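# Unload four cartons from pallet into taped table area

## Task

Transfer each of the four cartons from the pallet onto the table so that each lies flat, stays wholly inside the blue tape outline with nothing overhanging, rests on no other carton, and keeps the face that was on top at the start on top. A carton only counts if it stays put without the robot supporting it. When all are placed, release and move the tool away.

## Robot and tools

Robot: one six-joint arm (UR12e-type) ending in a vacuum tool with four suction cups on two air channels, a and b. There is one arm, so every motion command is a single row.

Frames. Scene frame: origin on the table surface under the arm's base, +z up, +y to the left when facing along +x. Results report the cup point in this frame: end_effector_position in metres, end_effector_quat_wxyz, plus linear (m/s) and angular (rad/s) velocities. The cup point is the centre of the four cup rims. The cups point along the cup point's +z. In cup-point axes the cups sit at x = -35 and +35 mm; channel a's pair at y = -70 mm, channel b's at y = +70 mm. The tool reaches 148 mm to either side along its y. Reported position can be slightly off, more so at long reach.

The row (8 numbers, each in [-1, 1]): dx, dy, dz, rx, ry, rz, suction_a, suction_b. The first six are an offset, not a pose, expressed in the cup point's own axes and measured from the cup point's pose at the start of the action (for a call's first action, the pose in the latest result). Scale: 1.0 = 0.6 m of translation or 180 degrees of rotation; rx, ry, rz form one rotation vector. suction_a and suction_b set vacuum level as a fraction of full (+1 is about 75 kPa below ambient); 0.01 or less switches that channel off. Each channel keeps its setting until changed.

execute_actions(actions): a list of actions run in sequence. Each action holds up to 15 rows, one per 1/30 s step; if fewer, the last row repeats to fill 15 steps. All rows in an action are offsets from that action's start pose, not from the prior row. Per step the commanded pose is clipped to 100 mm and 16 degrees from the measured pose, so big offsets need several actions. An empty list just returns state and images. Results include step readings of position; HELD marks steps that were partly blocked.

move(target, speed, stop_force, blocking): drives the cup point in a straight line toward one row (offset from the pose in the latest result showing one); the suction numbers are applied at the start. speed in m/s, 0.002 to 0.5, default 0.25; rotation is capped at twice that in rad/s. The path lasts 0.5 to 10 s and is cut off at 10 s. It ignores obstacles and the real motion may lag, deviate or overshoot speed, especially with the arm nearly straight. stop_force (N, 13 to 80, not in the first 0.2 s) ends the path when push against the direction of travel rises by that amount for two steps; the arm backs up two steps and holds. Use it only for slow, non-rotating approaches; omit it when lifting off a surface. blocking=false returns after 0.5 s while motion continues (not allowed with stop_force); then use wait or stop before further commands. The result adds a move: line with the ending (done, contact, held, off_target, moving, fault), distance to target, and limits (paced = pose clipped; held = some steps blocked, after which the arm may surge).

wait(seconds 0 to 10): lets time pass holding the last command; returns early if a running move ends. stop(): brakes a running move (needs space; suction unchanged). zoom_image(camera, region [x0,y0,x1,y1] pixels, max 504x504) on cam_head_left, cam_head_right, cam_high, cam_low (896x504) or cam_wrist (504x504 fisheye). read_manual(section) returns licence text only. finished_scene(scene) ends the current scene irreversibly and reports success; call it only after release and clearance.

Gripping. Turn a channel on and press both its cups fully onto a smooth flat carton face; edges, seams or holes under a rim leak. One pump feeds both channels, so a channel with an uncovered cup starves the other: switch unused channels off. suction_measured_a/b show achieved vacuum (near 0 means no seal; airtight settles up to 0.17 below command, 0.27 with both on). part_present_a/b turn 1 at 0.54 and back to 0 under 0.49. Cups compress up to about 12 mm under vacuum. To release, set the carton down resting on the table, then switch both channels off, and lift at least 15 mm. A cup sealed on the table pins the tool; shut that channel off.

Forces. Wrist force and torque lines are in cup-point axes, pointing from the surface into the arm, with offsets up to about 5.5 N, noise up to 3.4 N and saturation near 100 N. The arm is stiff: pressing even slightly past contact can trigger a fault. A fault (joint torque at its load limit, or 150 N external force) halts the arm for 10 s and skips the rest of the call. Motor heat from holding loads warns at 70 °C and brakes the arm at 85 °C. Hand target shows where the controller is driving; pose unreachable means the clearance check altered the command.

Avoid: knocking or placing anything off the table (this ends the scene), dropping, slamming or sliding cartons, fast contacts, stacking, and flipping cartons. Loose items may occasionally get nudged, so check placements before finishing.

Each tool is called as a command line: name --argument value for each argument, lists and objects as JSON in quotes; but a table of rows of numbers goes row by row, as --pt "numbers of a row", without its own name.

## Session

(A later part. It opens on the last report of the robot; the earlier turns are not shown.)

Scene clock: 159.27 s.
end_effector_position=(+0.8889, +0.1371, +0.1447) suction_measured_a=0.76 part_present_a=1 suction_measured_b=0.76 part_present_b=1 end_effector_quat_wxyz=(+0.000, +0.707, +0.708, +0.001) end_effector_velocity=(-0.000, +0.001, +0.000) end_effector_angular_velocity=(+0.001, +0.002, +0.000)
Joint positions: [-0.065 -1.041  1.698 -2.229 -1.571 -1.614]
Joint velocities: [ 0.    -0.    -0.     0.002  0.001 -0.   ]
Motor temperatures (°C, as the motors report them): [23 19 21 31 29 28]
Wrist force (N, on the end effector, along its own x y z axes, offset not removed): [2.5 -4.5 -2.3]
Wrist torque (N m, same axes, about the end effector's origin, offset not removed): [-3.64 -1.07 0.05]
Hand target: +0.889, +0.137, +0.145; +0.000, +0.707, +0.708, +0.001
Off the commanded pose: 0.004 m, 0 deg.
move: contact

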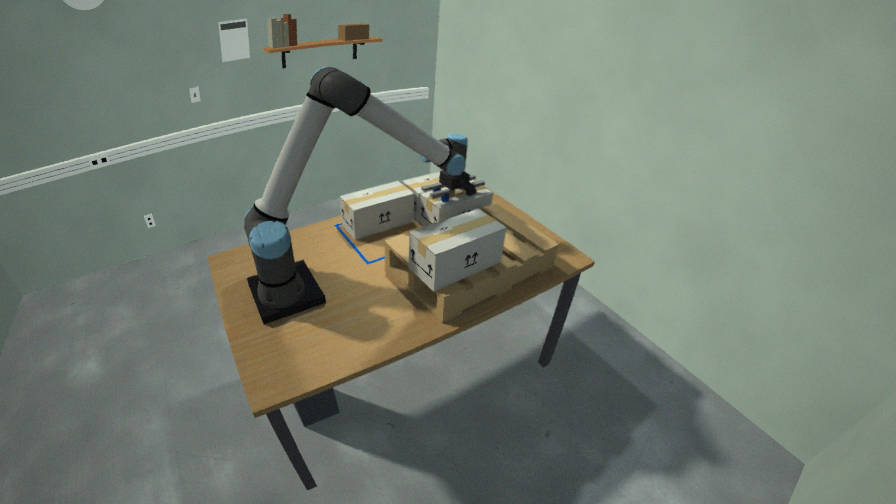

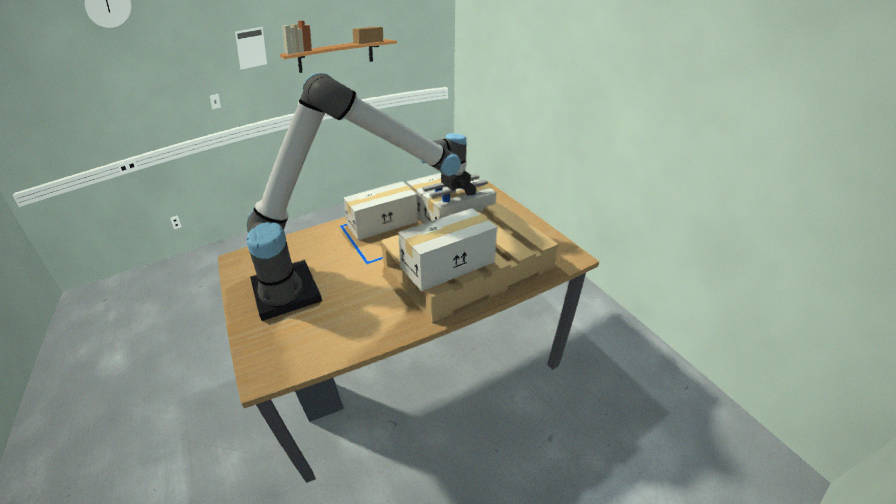

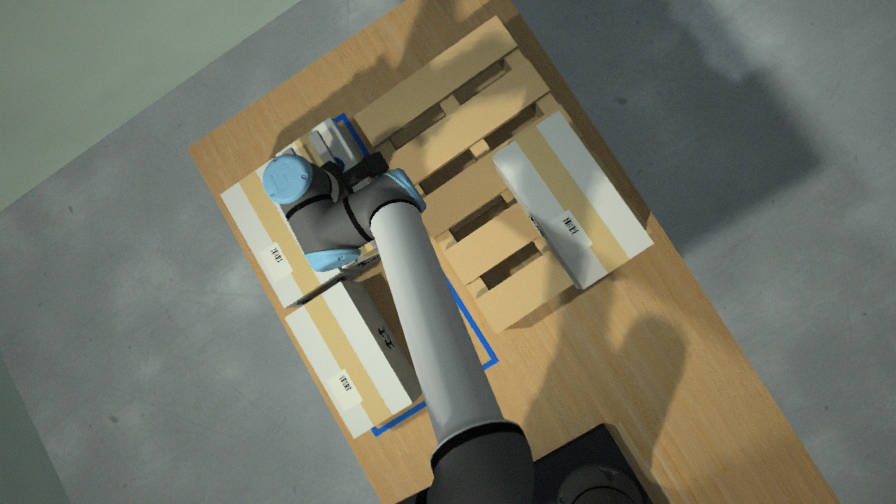

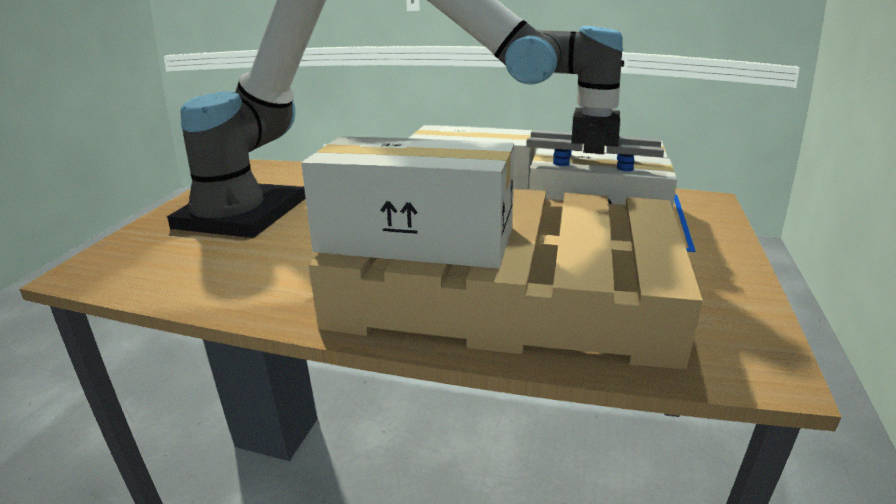

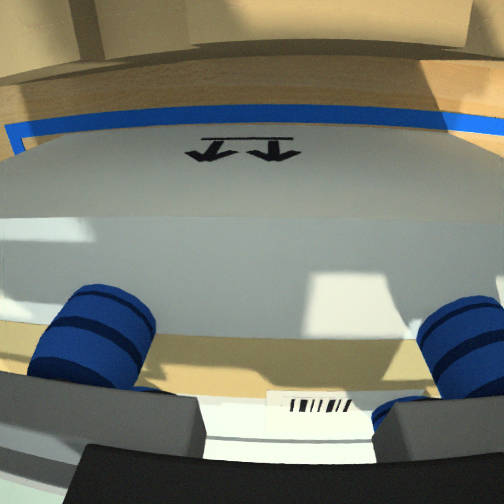

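execute_actions --actions '[[[0,0,0,0,0,0,0,0],[0,0,0,0,0,0,0,0],[0,0,0,0,0,0,0,0],[0,0,0,0,0,0,0,0],[0,0,0,0,0,0,0,0],[0,0,-0.005,0,0,0,0,0],[0,0,-0.01,0,0,0,0,0],[0,0,-0.018,0,0,0,0,0],[0,0,-0.028,0,0,0,0,0],[0,0,-0.04,0,0,0,0,0]]]'

move --target '[-0.36,-0.28,-0.265,0,0,0,0,0]' --speed 0.45

move --target '[-0.336,-0.226,0.05,0,0,-0.008,0,0]' --speed 0.45

Scene clock: 169.50 s.
end_effector_position=(+0.8888, +0.1371, +0.1630) suction_measured_a=0.01 part_present_a=0 suction_measured_b=0.01 part_present_b=0 end_effector_quat_wxyz=(+0.000, +0.707, +0.708, +0.001) end_effector_velocity=(+0.000, +0.001, +0.043) end_effector_angular_velocity=(-0.001, +0.001, +0.002)
Joint positions: [-0.065 -1.059  1.688 -2.201 -1.571 -1.614]
Joint velocities: [ 0.001 -0.041 -0.025  0.067 -0.001 -0.   ]
Motor temperatures (°C, as the motors report them): [23 19 21 31 29 28]
Wrist force (N, on the end effector, along its own x y z axes, offset not removed): [-0.7 -1.6 -3.6]
Wrist torque (N m, same axes, about the end effector's origin, offset not removed): [-0.19 -0.03 0.11]
Hand target: +0.889, +0.137, +0.169; +0.000, +0.707, +0.708, +0.001
Off the commanded pose: 0.006 m, 0 deg.
Step readings (end_effector_position):
0: (+0.8889, +0.1371, +0.1450)
1: (+0.8889, +0.1371, +0.1450)
2: (+0.8889, +0.1371, +0.1450)
4: (+0.8892, +0.1371, +0.1453)
8: (+0.8891, +0.1371, +0.1464)
15: end_effector_position above

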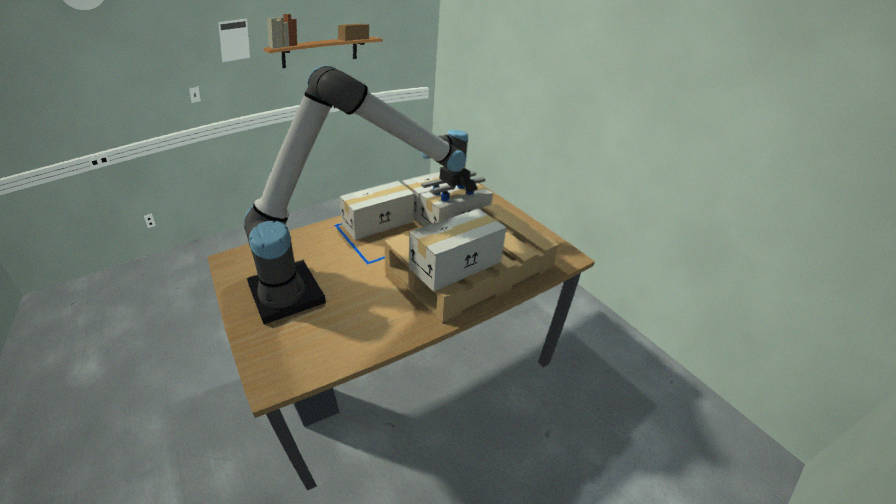

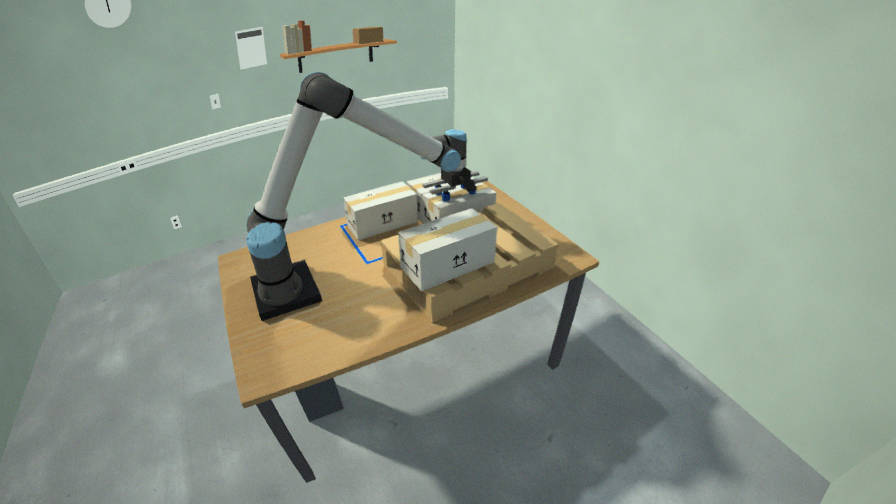

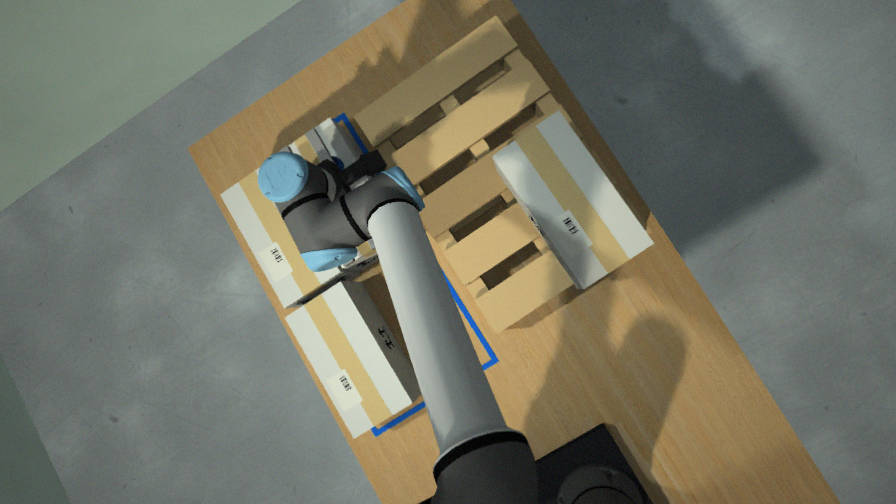

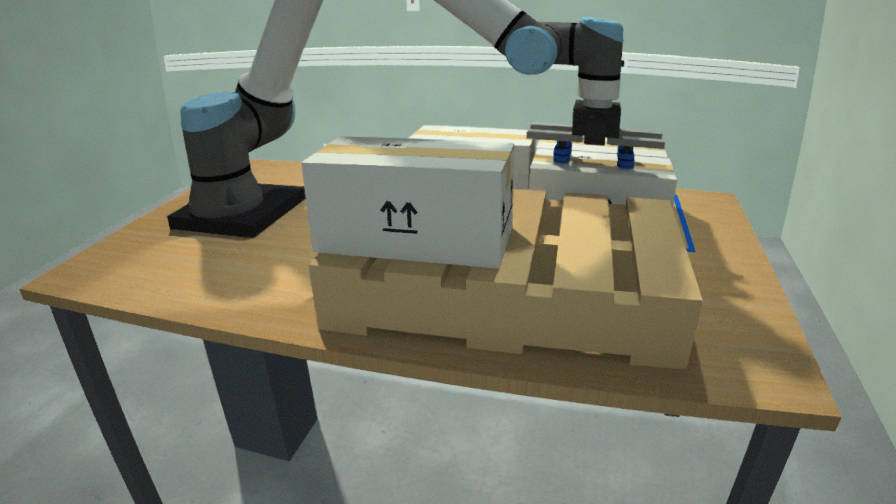

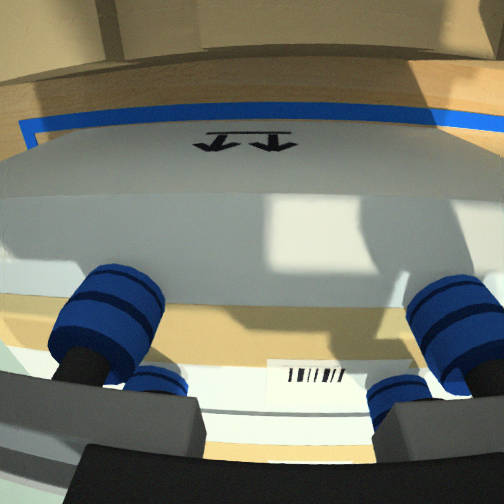

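Scene clock: 171.03 s.
end_effector_position=(+0.7212, -0.0789, +0.3213) suction_measured_a=0.01 part_present_a=0 suction_measured_b=0.01 part_present_b=0 end_effector_quat_wxyz=(+0.000, +0.707, +0.708, +0.001) end_effector_velocity=(-0.002, -0.001, +0.001) end_effector_angular_velocity=(+0.001, +0.001, +0.001)
Joint positions: [-0.374 -1.454  1.911 -2.029 -1.571 -1.923]
Joint velocities: [-0.003 -0.003  0.001  0.003  0.    -0.004]
Motor temperatures (°C, as the motors report them): [23 19 21 31 29 28]
Wrist force (N, on the end effector, along its own x y z axes, offset not removed): [1.0 0.3 -1.4]
Wrist torque (N m, same axes, about the end effector's origin, offset not removed): [0.03 -0.14 0.00]
Hand target: +0.721, -0.079, +0.321; +0.000, +0.707, +0.708, +0.001
Off the commanded pose: 0.001 m, 0 deg.
move: done

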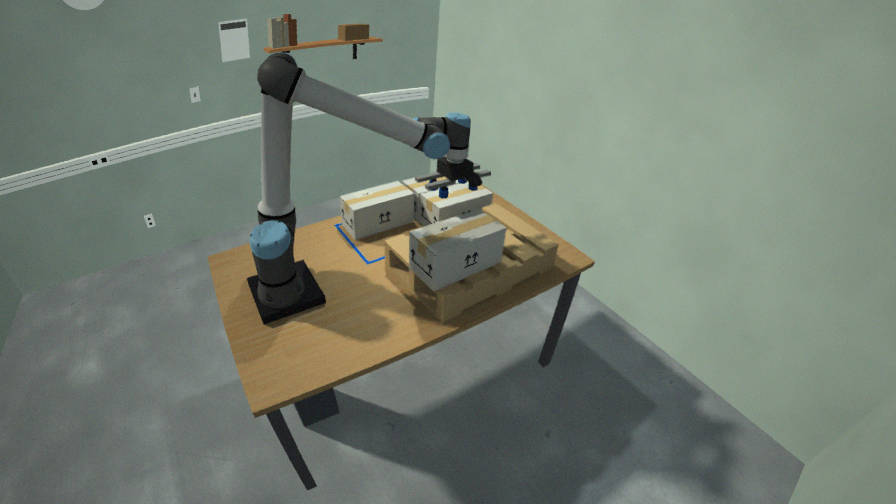

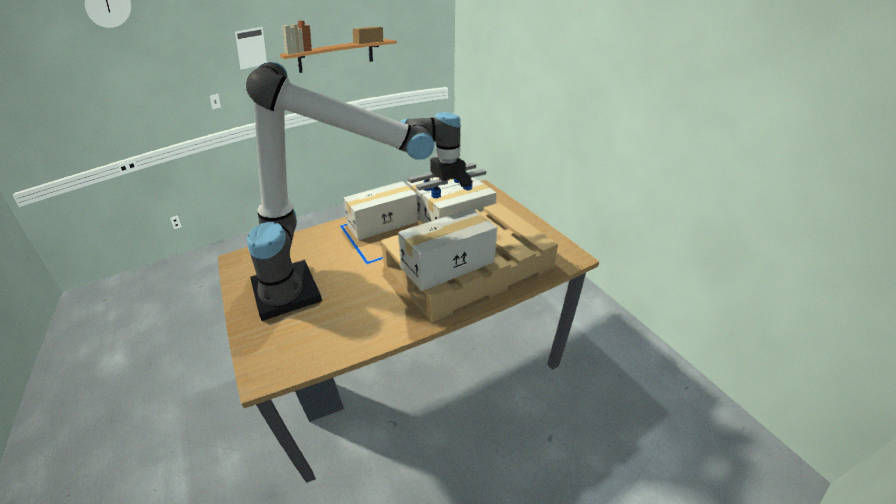

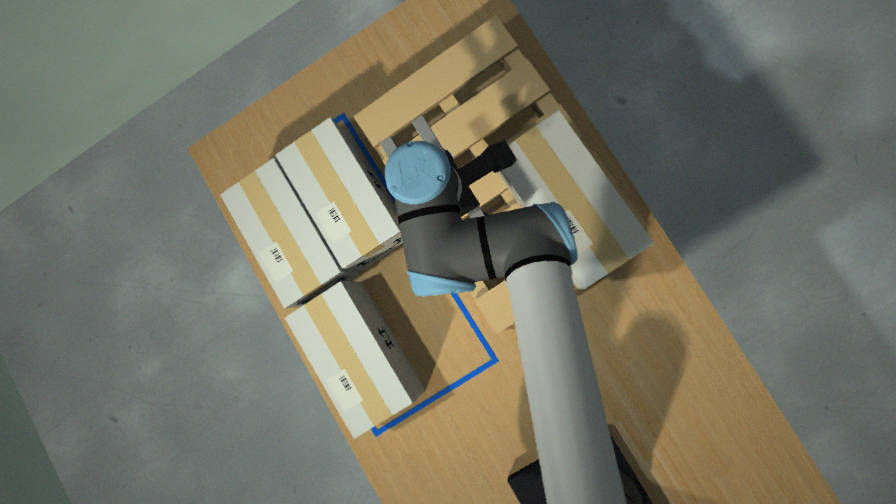

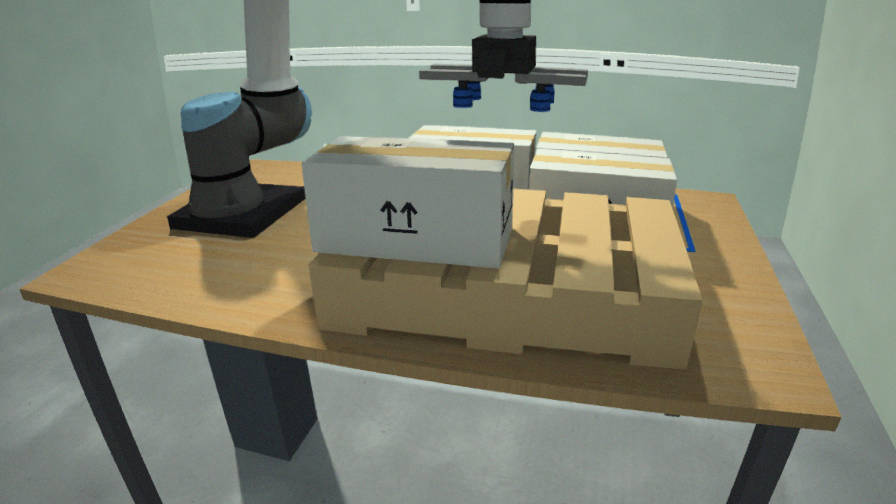

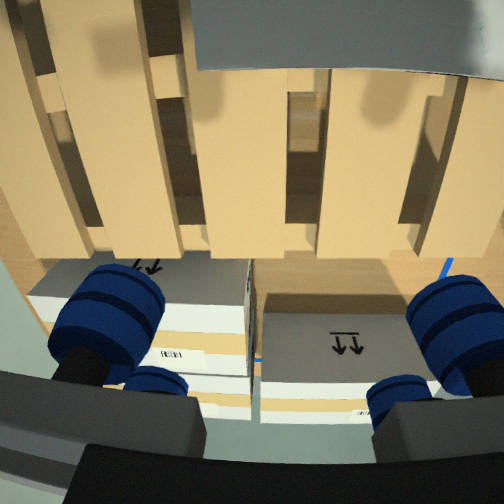

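Scene clock: 172.40 s.
end_effector_position=(+0.5861, -0.2802, +0.2910) suction_measured_a=0.01 part_present_a=0 suction_measured_b=0.01 part_present_b=0 end_effector_quat_wxyz=(+0.000, +0.698, +0.716, +0.000) end_effector_velocity=(-0.001, -0.002, -0.001) end_effector_angular_velocity=(+0.001, +0.000, +0.001)
Joint positions: [-0.74  -1.553  2.077 -2.096 -1.571 -2.314]
Joint velocities: [-0.004  0.     0.001 -0.001  0.001 -0.005]
Motor temperatures (°C, as the motors report them): [23 19 21 31 29 28]
Wrist force (N, on the end effector, along its own x y z axes, offset not removed): [0.6 -1.2 -3.2]
Wrist torque (N m, same axes, about the end effector's origin, offset not removed): [-0.20 -0.15 0.09]
Hand target: +0.586, -0.281, +0.291; +0.000, +0.698, +0.716, +0.001
Off the commanded pose: 0.001 m, 0 deg.
move: done

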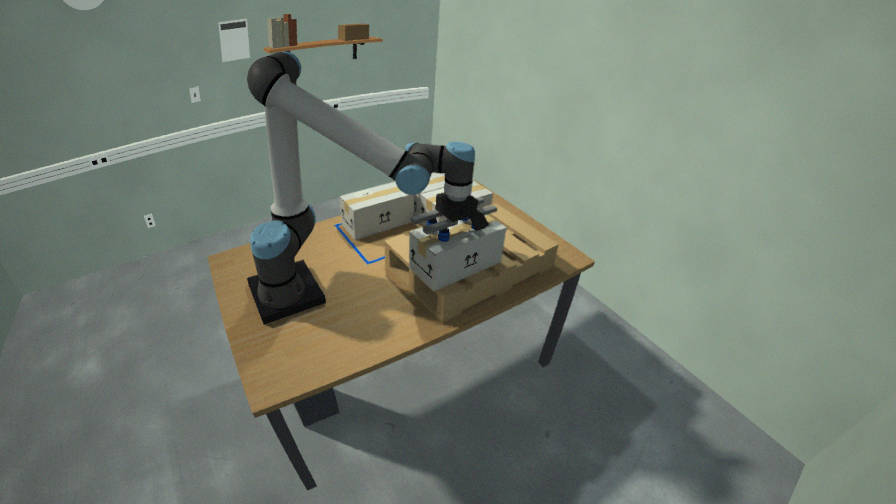

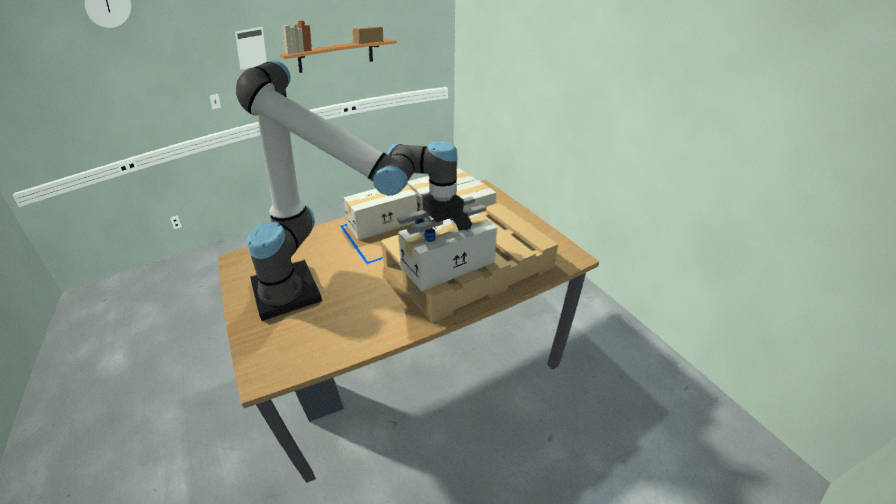

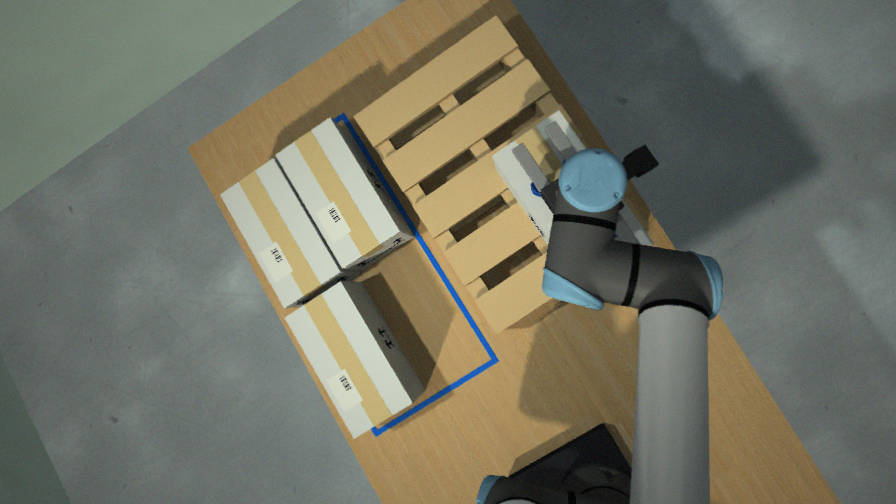

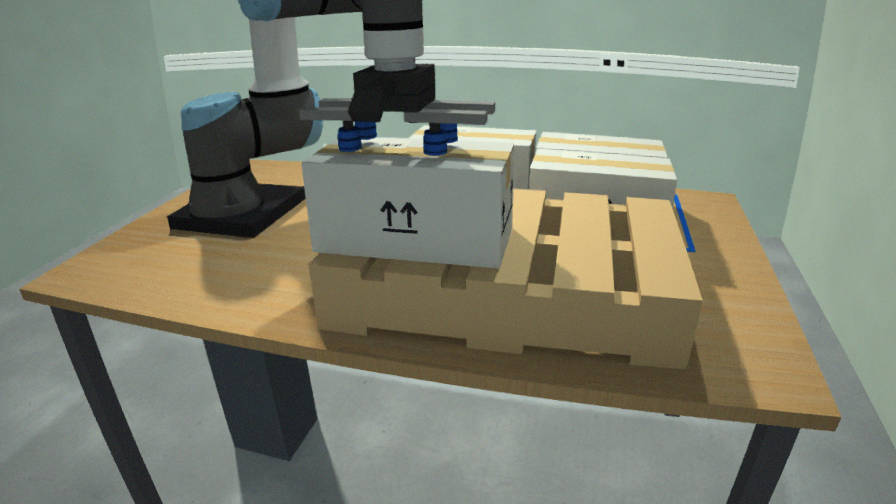

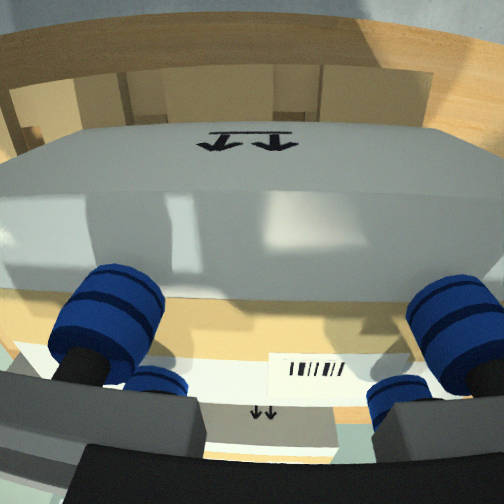

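execute_actions --actions '[[[0,0,0.003,0,0,0,0,0],[0,0,0.006,0,0,0,0,0],[0,0,0.009,0,0,0,0,0],[0,0,0.012,0,0,0,0,0],[0,0,0.015,0,0,0,0,0],[0,0,0.018,0,0,0,0,0],[0,0,0.021,0,0,0,0,0],[0,0,0.024,0,0,0,0,0],[0,0,0.025,0,0,0,1,1]],[[0,0,0.002,0,0,0,1,1],[0,0,0.002,0,0,0,1,1],[0,0,0.002,0,0,0,1,1],[0,0,0.002,0,0,0,1,1],[0,0,0.002,0,0,0,1,1],[0,0,0.002,0,0,0,1,1],[0,0,0.002,0,0,0,1,1],[0,0,0.002,0,0,0,1,1],[0,0,-0.004,0,0,0,1,1],[0,0,-0.011,0,0,0,1,1],[0,0,-0.019,0,0,0,1,1],[0,0,-0.027,0,0,0,1,1],[0,0,-0.034,0,0,0,1,1],[0,0,-0.04,0,0,0,1,1]]]'

move --target '[0.685,-0.035,-0.018,0,0,0.008,1,1]' --speed 0.4

Scene clock: 182.27 s.
end_effector_position=(+0.5861, -0.2802, +0.2884) suction_measured_a=0.56 part_present_a=1 suction_measured_b=0.56 part_present_b=1 end_effector_quat_wxyz=(+0.000, +0.698, +0.716, +0.000) end_effector_velocity=(-0.000, +0.000, +0.093) end_effector_angular_velocity=(-0.002, -0.002, -0.000)
Joint positions: [-0.741 -1.55   2.08  -2.102 -1.571 -2.314]
Joint velocities: [ 0.    -0.089 -0.097  0.183 -0.     0.001]
Motor temperatures (°C, as the motors report them): [23 19 21 31 29 28]
Wrist force (N, on the end effector, along its own x y z axes, offset not removed): [-2.2 -1.4 17.7]
Wrist torque (N m, same axes, about the end effector's origin, offset not removed): [0.87 0.12 0.10]
Hand target: +0.586, -0.280, +0.301; +0.000, +0.698, +0.716, +0.001
Off the commanded pose: 0.013 m, 0 deg.
Step readings (end_effector_position; steps 1 to 15: 1st action; 16 to 30: 2nd action):
0: (+0.5860, -0.2805, +0.2910)
1: (+0.5860, -0.2805, +0.2910)
2: (+0.5860, -0.2805, +0.2909)
4: (+0.5860, -0.2805, +0.2895)
8: (+0.5860, -0.2804, +0.2844)
15: (+0.5860, -0.2802, +0.2773)
16: (+0.5860, -0.2802, +0.2770)
17: (+0.5861, -0.2802, +0.2768)
19: (+0.5860, -0.2802, +0.2765)
23: (+0.5860, -0.2802, +0.2763)
30: end_effector_position above

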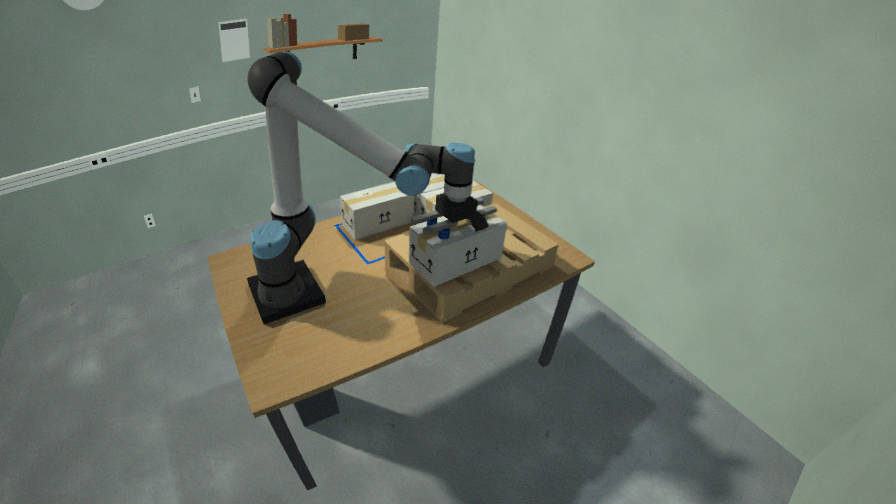

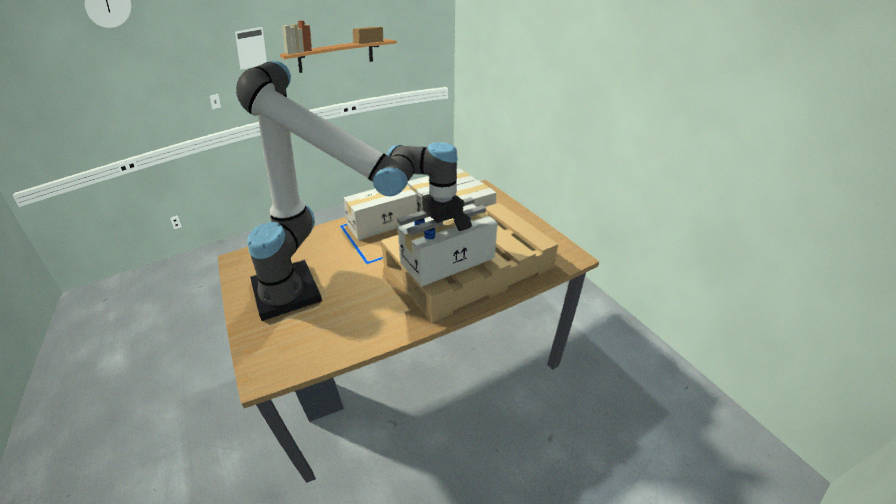

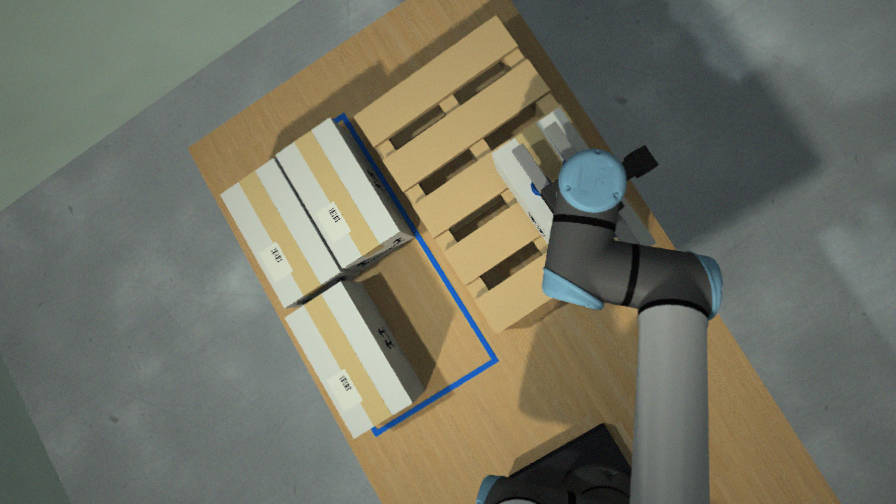

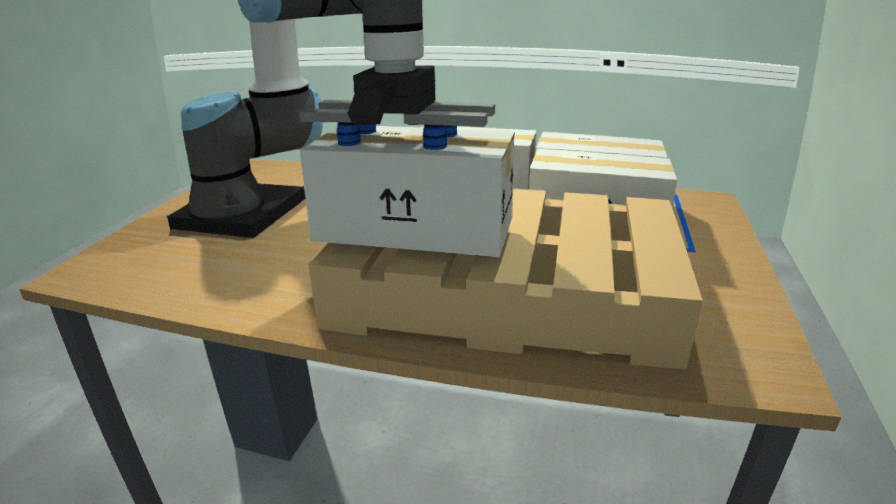

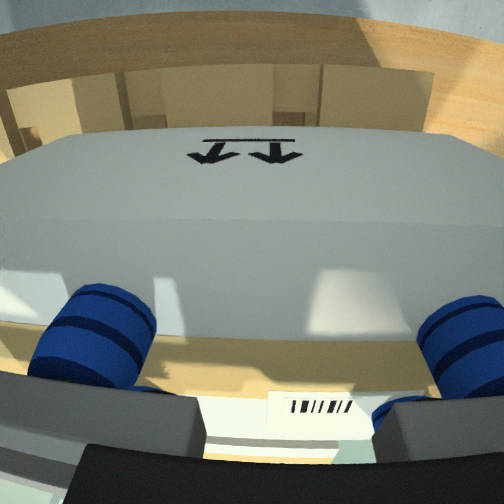

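Scene clock: 184.10 s.
end_effector_position=(+0.5541, +0.1295, +0.2993) suction_measured_a=0.76 part_present_a=1 suction_measured_b=0.76 part_present_b=1 end_effector_quat_wxyz=(+0.000, +0.707, +0.708, +0.001) end_effector_velocity=(+0.001, +0.002, +0.000) end_effector_angular_velocity=(-0.001, +0.000, -0.002)
Joint positions: [-0.105 -1.702  2.201 -2.07  -1.571 -1.653]
Joint velocities: [ 0.005  0.003 -0.003  0.    -0.001  0.006]
Motor temperatures (°C, as the motors report them): [23 19 21 31 29 28]
Wrist force (N, on the end effector, along its own x y z axes, offset not removed): [-0.7 -0.4 20.7]
Wrist torque (N m, same axes, about the end effector's origin, offset not removed): [0.93 0.04 0.13]
Hand target: +0.554, +0.130, +0.299; +0.000, +0.707, +0.708, +0.001
Off the commanded pose: 0.001 m, 0 deg.
move: done

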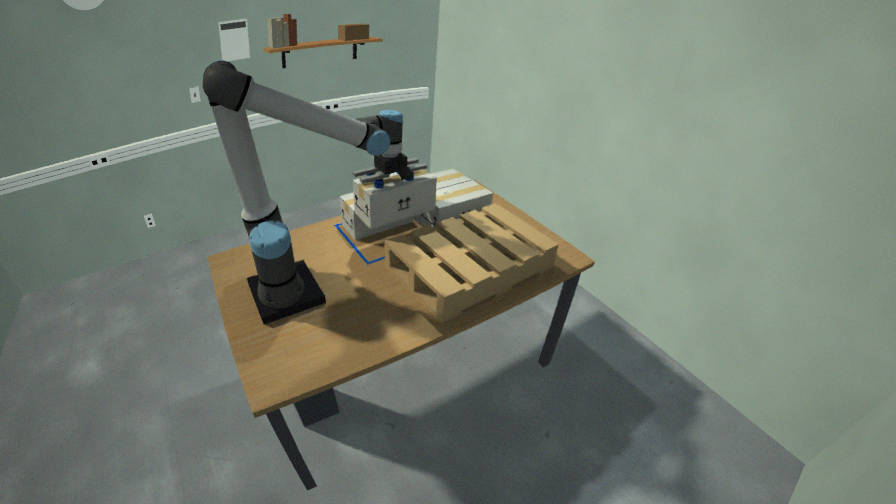

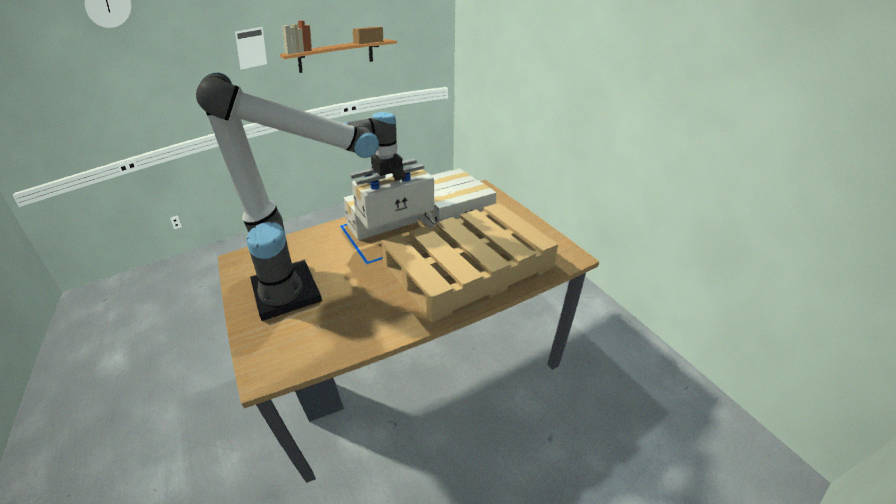

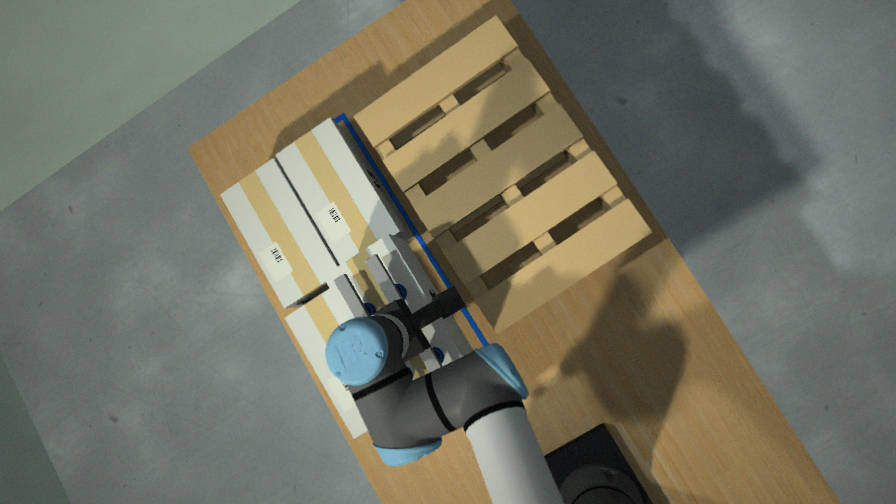

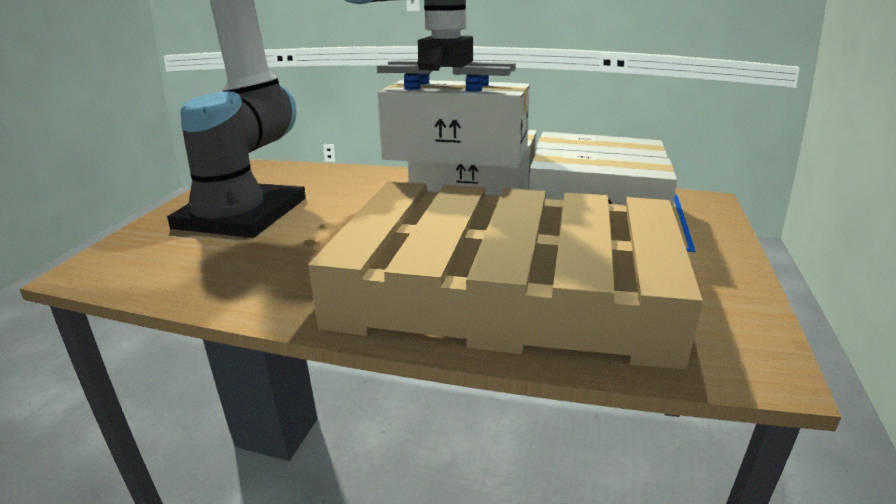

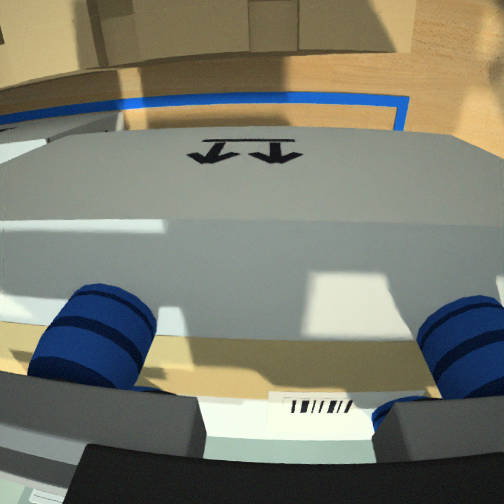

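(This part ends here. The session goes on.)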